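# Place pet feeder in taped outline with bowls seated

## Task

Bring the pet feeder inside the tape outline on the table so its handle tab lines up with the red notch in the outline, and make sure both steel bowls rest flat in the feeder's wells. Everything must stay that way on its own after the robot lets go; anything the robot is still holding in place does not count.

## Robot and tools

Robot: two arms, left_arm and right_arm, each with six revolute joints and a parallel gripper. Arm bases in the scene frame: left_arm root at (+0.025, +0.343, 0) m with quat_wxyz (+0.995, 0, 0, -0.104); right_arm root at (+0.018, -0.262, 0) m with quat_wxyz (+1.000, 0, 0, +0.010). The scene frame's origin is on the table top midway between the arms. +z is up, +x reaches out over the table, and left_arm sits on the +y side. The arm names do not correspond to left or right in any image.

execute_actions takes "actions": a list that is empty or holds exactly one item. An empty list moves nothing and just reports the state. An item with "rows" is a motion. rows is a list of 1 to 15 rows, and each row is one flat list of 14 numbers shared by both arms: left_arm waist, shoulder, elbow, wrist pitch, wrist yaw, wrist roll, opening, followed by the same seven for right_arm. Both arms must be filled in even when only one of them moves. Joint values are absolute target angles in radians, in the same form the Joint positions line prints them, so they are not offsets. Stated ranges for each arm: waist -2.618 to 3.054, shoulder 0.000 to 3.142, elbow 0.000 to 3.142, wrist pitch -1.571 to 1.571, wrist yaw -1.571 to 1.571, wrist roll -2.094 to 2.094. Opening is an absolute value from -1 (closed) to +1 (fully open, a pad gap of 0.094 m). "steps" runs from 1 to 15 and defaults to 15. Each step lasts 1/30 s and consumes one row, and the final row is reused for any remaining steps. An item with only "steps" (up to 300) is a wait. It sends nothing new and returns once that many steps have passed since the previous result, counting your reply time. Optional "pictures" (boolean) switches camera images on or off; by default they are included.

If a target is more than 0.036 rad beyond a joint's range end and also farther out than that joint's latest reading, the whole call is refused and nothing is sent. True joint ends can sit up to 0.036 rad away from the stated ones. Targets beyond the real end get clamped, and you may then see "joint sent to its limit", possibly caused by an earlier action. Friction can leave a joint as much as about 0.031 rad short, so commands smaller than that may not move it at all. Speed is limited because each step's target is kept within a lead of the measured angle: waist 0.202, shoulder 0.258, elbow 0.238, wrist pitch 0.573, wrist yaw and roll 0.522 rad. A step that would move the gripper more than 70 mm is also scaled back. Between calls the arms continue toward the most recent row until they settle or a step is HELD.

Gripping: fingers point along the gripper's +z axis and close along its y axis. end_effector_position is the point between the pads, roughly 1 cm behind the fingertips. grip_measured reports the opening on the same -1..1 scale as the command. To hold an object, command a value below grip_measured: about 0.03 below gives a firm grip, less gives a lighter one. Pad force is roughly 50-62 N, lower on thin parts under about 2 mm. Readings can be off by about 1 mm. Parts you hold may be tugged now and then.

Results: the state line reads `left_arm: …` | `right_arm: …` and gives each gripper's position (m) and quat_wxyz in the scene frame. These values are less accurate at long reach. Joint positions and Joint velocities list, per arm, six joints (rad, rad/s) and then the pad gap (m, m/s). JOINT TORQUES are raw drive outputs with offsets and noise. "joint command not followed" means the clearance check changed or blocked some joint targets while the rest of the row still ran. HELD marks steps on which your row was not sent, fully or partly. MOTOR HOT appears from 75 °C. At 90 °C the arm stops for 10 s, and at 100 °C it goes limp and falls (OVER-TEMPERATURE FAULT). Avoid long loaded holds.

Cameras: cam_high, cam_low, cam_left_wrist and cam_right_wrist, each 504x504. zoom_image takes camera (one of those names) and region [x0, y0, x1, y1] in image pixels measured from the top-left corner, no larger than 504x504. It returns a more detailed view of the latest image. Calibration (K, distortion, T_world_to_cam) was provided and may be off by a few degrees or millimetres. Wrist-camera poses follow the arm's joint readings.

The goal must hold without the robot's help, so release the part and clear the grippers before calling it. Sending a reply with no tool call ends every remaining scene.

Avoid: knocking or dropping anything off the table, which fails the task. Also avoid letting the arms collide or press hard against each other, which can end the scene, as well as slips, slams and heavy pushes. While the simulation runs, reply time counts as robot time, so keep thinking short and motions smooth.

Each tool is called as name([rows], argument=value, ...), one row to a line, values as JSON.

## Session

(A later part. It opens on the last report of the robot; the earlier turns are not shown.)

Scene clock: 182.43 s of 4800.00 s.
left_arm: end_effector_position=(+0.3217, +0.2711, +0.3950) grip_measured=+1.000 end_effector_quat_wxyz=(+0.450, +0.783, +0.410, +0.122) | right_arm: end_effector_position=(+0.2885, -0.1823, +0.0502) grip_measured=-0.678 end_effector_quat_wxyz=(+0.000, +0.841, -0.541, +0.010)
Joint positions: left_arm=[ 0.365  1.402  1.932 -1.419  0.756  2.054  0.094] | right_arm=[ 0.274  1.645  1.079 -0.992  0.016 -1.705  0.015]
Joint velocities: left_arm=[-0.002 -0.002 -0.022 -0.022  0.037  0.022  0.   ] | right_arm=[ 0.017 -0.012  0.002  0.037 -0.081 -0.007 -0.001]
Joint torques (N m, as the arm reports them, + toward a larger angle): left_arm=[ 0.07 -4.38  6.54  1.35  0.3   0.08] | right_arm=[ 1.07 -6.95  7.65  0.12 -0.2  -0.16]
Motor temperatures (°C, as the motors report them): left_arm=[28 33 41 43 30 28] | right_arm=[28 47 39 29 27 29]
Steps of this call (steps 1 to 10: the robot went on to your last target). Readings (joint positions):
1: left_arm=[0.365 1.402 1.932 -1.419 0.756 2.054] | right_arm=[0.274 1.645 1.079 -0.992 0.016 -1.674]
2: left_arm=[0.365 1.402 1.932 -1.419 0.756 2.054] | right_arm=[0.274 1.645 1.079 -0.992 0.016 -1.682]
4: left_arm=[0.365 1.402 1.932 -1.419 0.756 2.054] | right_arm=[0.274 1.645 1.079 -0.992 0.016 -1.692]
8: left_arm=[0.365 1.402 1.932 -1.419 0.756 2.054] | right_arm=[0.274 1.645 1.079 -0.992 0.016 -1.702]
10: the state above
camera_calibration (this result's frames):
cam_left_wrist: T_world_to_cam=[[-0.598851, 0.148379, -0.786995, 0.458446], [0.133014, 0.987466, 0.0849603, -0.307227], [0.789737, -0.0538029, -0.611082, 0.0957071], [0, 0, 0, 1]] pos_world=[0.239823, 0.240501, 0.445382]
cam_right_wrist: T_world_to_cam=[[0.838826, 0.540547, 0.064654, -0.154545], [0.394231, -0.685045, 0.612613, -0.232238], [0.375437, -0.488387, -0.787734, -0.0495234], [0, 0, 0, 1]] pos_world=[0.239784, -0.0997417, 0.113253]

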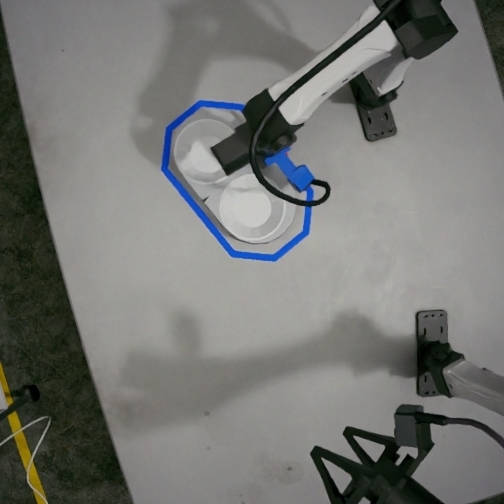

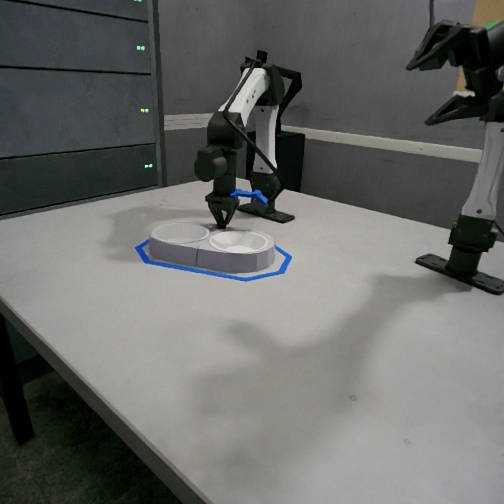

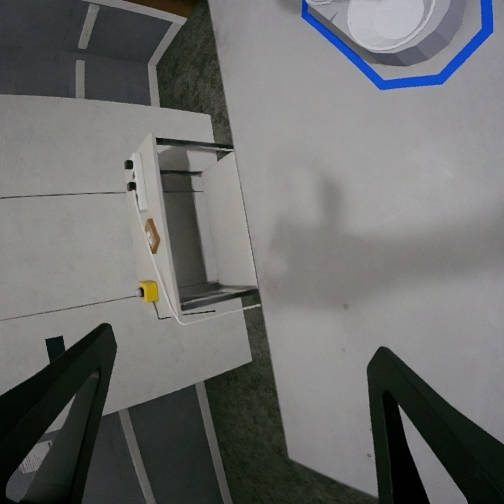

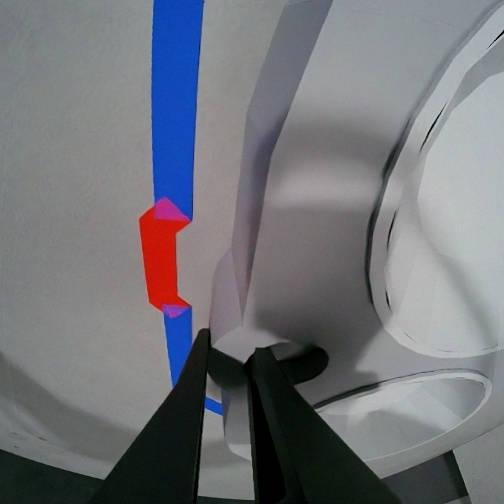

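execute_actions([
  {"rows": [[0.365,1.402,1.932,-1.419,0.756,2.054,1, 0.274,1.645,1.1,-0.995,0.01,-1.707,-0.6],[0.365,1.402,1.932,-1.419,0.756,2.054,1, 0.274,1.645,1.1,-0.995,0.01,-1.707,-0.5],[0.365,1.402,1.932,-1.419,0.756,2.054,1, 0.274,1.645,1.1,-0.995,0.01,-1.707,-0.4],[0.365,1.402,1.932,-1.419,0.756,2.054,1, 0.274,1.645,1.1,-0.995,0.01,-1.707,-0.3],[0.365,1.402,1.932,-1.419,0.756,2.054,1, 0.274,1.645,1.105,-1.0,0.01,-1.707,-0.3],[0.365,1.402,1.932,-1.419,0.756,2.054,1, 0.274,1.635,1.12,-1.025,0.01,-1.707,-0.3],[0.365,1.402,1.932,-1.419,0.756,2.054,1, 0.274,1.628,1.135,-1.05,0.01,-1.707,-0.3],[0.365,1.402,1.932,-1.419,0.756,2.054,1, 0.274,1.621,1.15,-1.075,0.01,-1.707,-0.3],[0.365,1.402,1.932,-1.419,0.756,2.054,1, 0.274,1.614,1.168,-1.1,0.01,-1.707,-0.3],[0.365,1.402,1.932,-1.419,0.756,2.054,1, 0.274,1.607,1.186,-1.125,0.01,-1.707,-0.3],[0.365,1.402,1.932,-1.419,0.756,2.054,1, 0.274,1.6,1.205,-1.15,0.01,-1.707,-0.3],[0.365,1.402,1.932,-1.419,0.756,2.054,1, 0.274,1.59,1.225,-1.175,0.01,-1.707,-0.3],[0.365,1.402,1.932,-1.419,0.756,2.054,1, 0.274,1.575,1.24,-1.2,0.01,-1.707,-0.3],[0.365,1.402,1.932,-1.419,0.756,2.054,1, 0.274,1.555,1.25,-1.22,0.01,-1.707,-0.3],[0.365,1.402,1.932,-1.419,0.756,2.054,1, 0.274,1.53,1.255,-1.24,0.01,-1.707,-0.3]], "steps": 15},
], pictures=false)

execute_actions([
  {"rows": [[0.365,1.402,1.932,-1.419,0.756,2.054,1, 0.26,1.49,1.25,-1.26,0.01,-1.707,-0.3],[0.365,1.402,1.932,-1.419,0.756,2.054,1, 0.23,1.44,1.24,-1.28,0.01,-1.707,-0.3],[0.365,1.402,1.932,-1.419,0.756,2.054,1, 0.19,1.39,1.22,-1.29,0.01,-1.707,-0.3],[0.365,1.402,1.932,-1.419,0.756,2.054,1, 0.14,1.34,1.2,-1.3,0.01,-1.707,-0.3],[0.365,1.402,1.932,-1.419,0.756,2.054,1, 0.08,1.29,1.17,-1.3,0.01,-1.707,-0.3],[0.365,1.402,1.932,-1.419,0.756,2.054,1, 0.01,1.24,1.14,-1.3,0.01,-1.707,-0.3],[0.365,1.402,1.932,-1.419,0.756,2.054,1, -0.06,1.2,1.11,-1.3,0.01,-1.707,-0.3],[0.365,1.402,1.932,-1.419,0.756,2.054,1, -0.13,1.16,1.08,-1.3,0.01,-1.707,-0.3],[0.365,1.402,1.932,-1.419,0.756,2.054,1, -0.2,1.13,1.06,-1.3,0.01,-1.707,-0.3],[0.365,1.402,1.932,-1.419,0.756,2.054,1, -0.27,1.1,1.04,-1.3,0.01,-1.707,-0.3],[0.365,1.402,1.932,-1.419,0.756,2.054,1, -0.34,1.08,1.02,-1.3,0.01,-1.707,-0.3],[0.365,1.402,1.932,-1.419,0.756,2.054,1, -0.41,1.07,1.01,-1.3,0.01,-1.707,-0.3],[0.365,1.402,1.932,-1.419,0.756,2.054,1, -0.47,1.06,1.0,-1.3,0.01,-1.707,-0.3],[0.365,1.402,1.932,-1.419,0.756,2.054,1, -0.52,1.05,1.0,-1.3,0.01,-1.707,-0.3],[0.365,1.402,1.932,-1.419,0.756,2.054,1, -0.55,1.05,1.0,-1.3,0.01,-1.707,-0.3]], "steps": 15},
], pictures=false)

execute_actions([
  {"steps": 12},
])

zoom_image(camera="cam_high", region=[140, 80, 340, 280])

Scene clock: 223.57 s of 4800.00 s.
left_arm: end_effector_position=(+0.3217, +0.2711, +0.3950) grip_measured=+1.000 end_effector_quat_wxyz=(+0.450, +0.783, +0.410, +0.122) | right_arm: end_effector_position=(+0.2934, -0.1808, +0.0960) grip_measured=-0.302 end_effector_quat_wxyz=(-0.013, +0.842, -0.539, +0.022)
Joint positions: left_arm=[ 0.365  1.402  1.932 -1.419  0.756  2.054  0.094] | right_arm=[ 0.274  1.591  1.209 -1.14   0.016 -1.708  0.033]
Joint velocities: left_arm=[ 0.002  0.007 -0.002  0.022  0.037 -0.037  0.   ] | right_arm=[-0.022 -0.554  0.344 -0.593 -0.022  0.022  0.   ]
Joint torques (N m, as the arm reports them, + toward a larger angle): left_arm=[ 0.06 -4.4   6.58  1.35  0.3   0.07] | right_arm=[ 0.19 -9.81  7.68  0.   -0.14 -0.05]
Motor temperatures (°C, as the motors report them): left_arm=[28 33 41 42 30 28] | right_arm=[28 47 42 29 27 29]
Steps of this call (steps 1 to 30: the robot went on to your last target; steps 31 to 100: nothing new was sent; then 37.30 s passed at rest; steps 101 to 115: all 15 steps of this action). Readings (joint positions):
101: left_arm=[0.365 1.402 1.932 -1.419 0.756 2.054] | right_arm=[0.274 1.645 1.079 -0.992 0.016 -1.708]
102: left_arm=[0.365 1.402 1.932 -1.419 0.756 2.054] | right_arm=[0.274 1.645 1.079 -0.991 0.016 -1.708]
104: left_arm=[0.365 1.402 1.932 -1.419 0.756 2.054] | right_arm=[0.274 1.645 1.079 -0.992 0.016 -1.708]
108: left_arm=[0.365 1.402 1.932 -1.419 0.756 2.054] | right_arm=[0.274 1.645 1.096 -1.019 0.016 -1.708]
115: the state above

Scene clock: 224.07 s of 4800.00 s.
left_arm: end_effector_position=(+0.3217, +0.2711, +0.3950) grip_measured=+1.000 end_effector_quat_wxyz=(+0.450, +0.783, +0.410, +0.122) | right_arm: end_effector_position=(+0.1945, -0.3523, +0.1548) grip_measured=-0.302 end_effector_quat_wxyz=(+0.048, -0.579, +0.806, -0.109)
Joint positions: left_arm=[ 0.365  1.402  1.932 -1.419  0.756  2.054  0.094] | right_arm=[-0.48   1.069  1.024 -1.288  0.017 -1.708  0.033]
Joint velocities: left_arm=[ 0.007  0.002 -0.007  0.007  0.051  0.066  0.   ] | right_arm=[-1.346 -0.071 -0.198 -0.11   0.095  0.007 -0.001]
Joint torques (N m, as the arm reports them, + toward a larger angle): left_arm=[ 0.06 -4.39  6.6   1.35  0.3   0.07] | right_arm=[ 1.48 -3.47  5.4   0.72 -0.21 -0.04]
Motor temperatures (°C, as the motors report them): left_arm=[28 33 41 42 30 28] | right_arm=[28 47 42 29 27 29]
Steps of this call (steps 1 to 15: all 15 steps of this action). Readings (joint positions):
1: left_arm=[0.365 1.402 1.932 -1.419 0.756 2.054] | right_arm=[0.274 1.567 1.217 -1.155 0.016 -1.708]
2: left_arm=[0.365 1.402 1.932 -1.419 0.756 2.054] | right_arm=[0.268 1.535 1.218 -1.170 0.014 -1.708]
4: left_arm=[0.365 1.402 1.932 -1.419 0.756 2.054] | right_arm=[0.223 1.451 1.218 -1.207 0.009 -1.708]
8: left_arm=[0.365 1.402 1.932 -1.419 0.756 2.054] | right_arm=[-0.018 1.234 1.162 -1.235 0.008 -1.708]
15: the state above

Scene clock: 224.47 s of 4800.00 s.
left_arm: end_effector_position=(+0.3217, +0.2711, +0.3950) grip_measured=+1.000 end_effector_quat_wxyz=(+0.450, +0.783, +0.410, +0.122) | right_arm: end_effector_position=(+0.1860, -0.3620, +0.1530) grip_measured=-0.302 end_effector_quat_wxyz=(+0.041, -0.554, +0.824, -0.106)
Joint positions: left_arm=[ 0.365  1.402  1.932 -1.419  0.756  2.054  0.094] | right_arm=[-0.542  1.068  1.018 -1.294  0.019 -1.708  0.033]
Joint velocities: left_arm=[-0.002  0.027  0.002 -0.081 -0.007 -0.007  0.   ] | right_arm=[ 0.007  0.002  0.007  0.125 -0.007 -0.051 -0.001]
Joint torques (N m, as the arm reports them, + toward a larger angle): left_arm=[ 0.06 -4.38  6.56  1.35  0.3   0.07] | right_arm=[-0.35 -3.87  5.02  0.59 -0.14 -0.03]
Motor temperatures (°C, as the motors report them): left_arm=[28 33 41 42 30 28] | right_arm=[28 47 42 29 27 29]
Steps of this call (steps 1 to 12: the robot went on to your last target). Readings (joint positions):
1: left_arm=[0.365 1.402 1.932 -1.419 0.756 2.054] | right_arm=[-0.516 1.068 1.020 -1.291 0.019 -1.708]
2: left_arm=[0.365 1.402 1.932 -1.419 0.756 2.054] | right_arm=[-0.533 1.068 1.018 -1.293 0.019 -1.708]
4: left_arm=[0.365 1.402 1.932 -1.419 0.756 2.054] | right_arm=[-0.542 1.068 1.018 -1.294 0.019 -1.708]
8: left_arm=[0.365 1.402 1.932 -1.419 0.756 2.054] | right_arm=[-0.542 1.068 1.018 -1.294 0.019 -1.708]
12: the state above
camera_calibration (this result's frames):
cam_left_wrist: T_world_to_cam=[[-0.598851, 0.148379, -0.786995, 0.458446], [0.133014, 0.987466, 0.0849603, -0.307227], [0.789737, -0.0538029, -0.611082, 0.0957071], [0, 0, 0, 1]] pos_world=[0.239823, 0.240501, 0.445382]
cam_right_wrist: T_world_to_cam=[[0.938537, -0.220247, 0.26578, -0.302811], [-0.342617, -0.688021, 0.639719, -0.246099], [0.0419659, -0.691461, -0.721194, -0.0395295], [0, 0, 0, 1]] pos_world=[0.201541, -0.263347, 0.209407]

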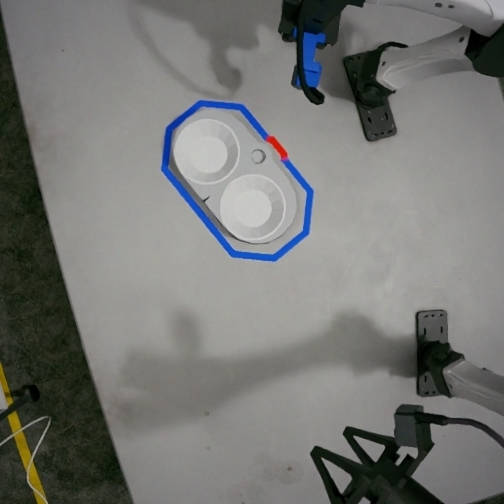

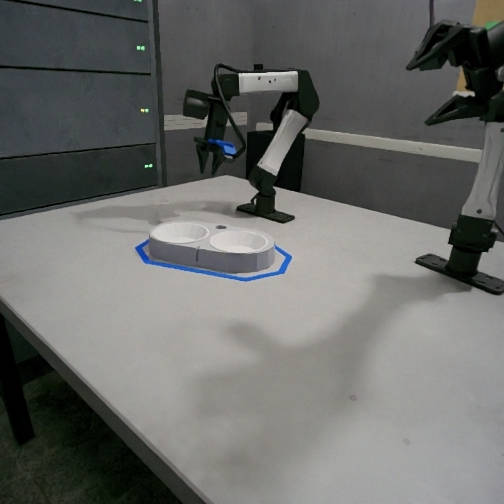

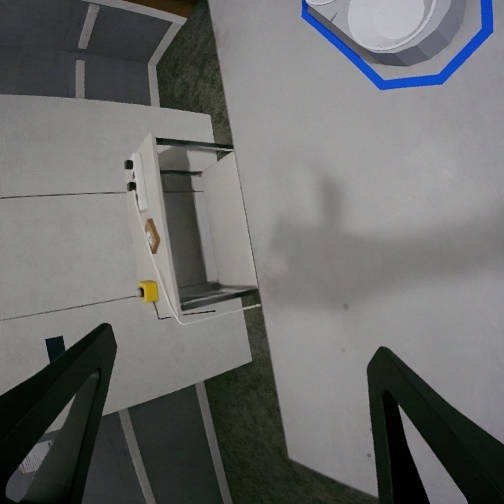

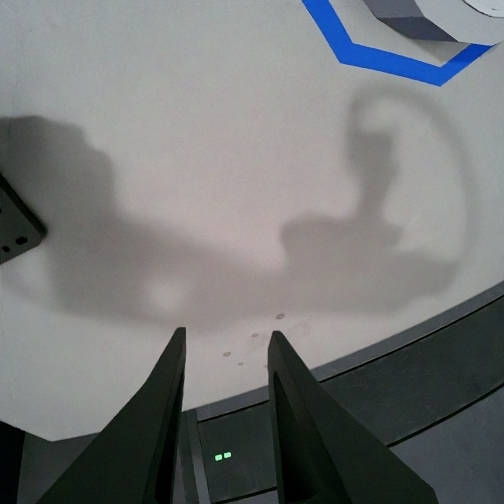

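Region (140, 80, 340, 280) of cam_high's 504x504 image, scaled by 2.520, with more detail than that image has.

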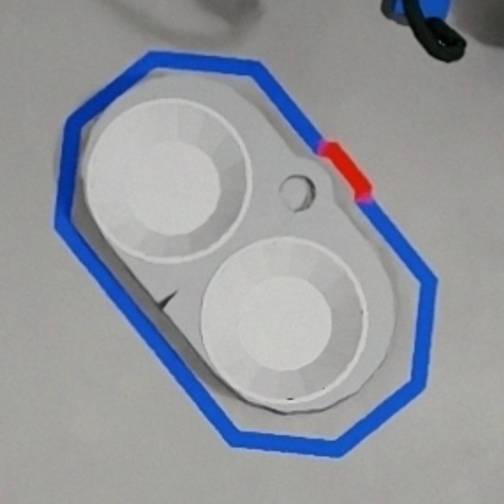

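finished_scene(scene=2)

The scene is finished: the task was done.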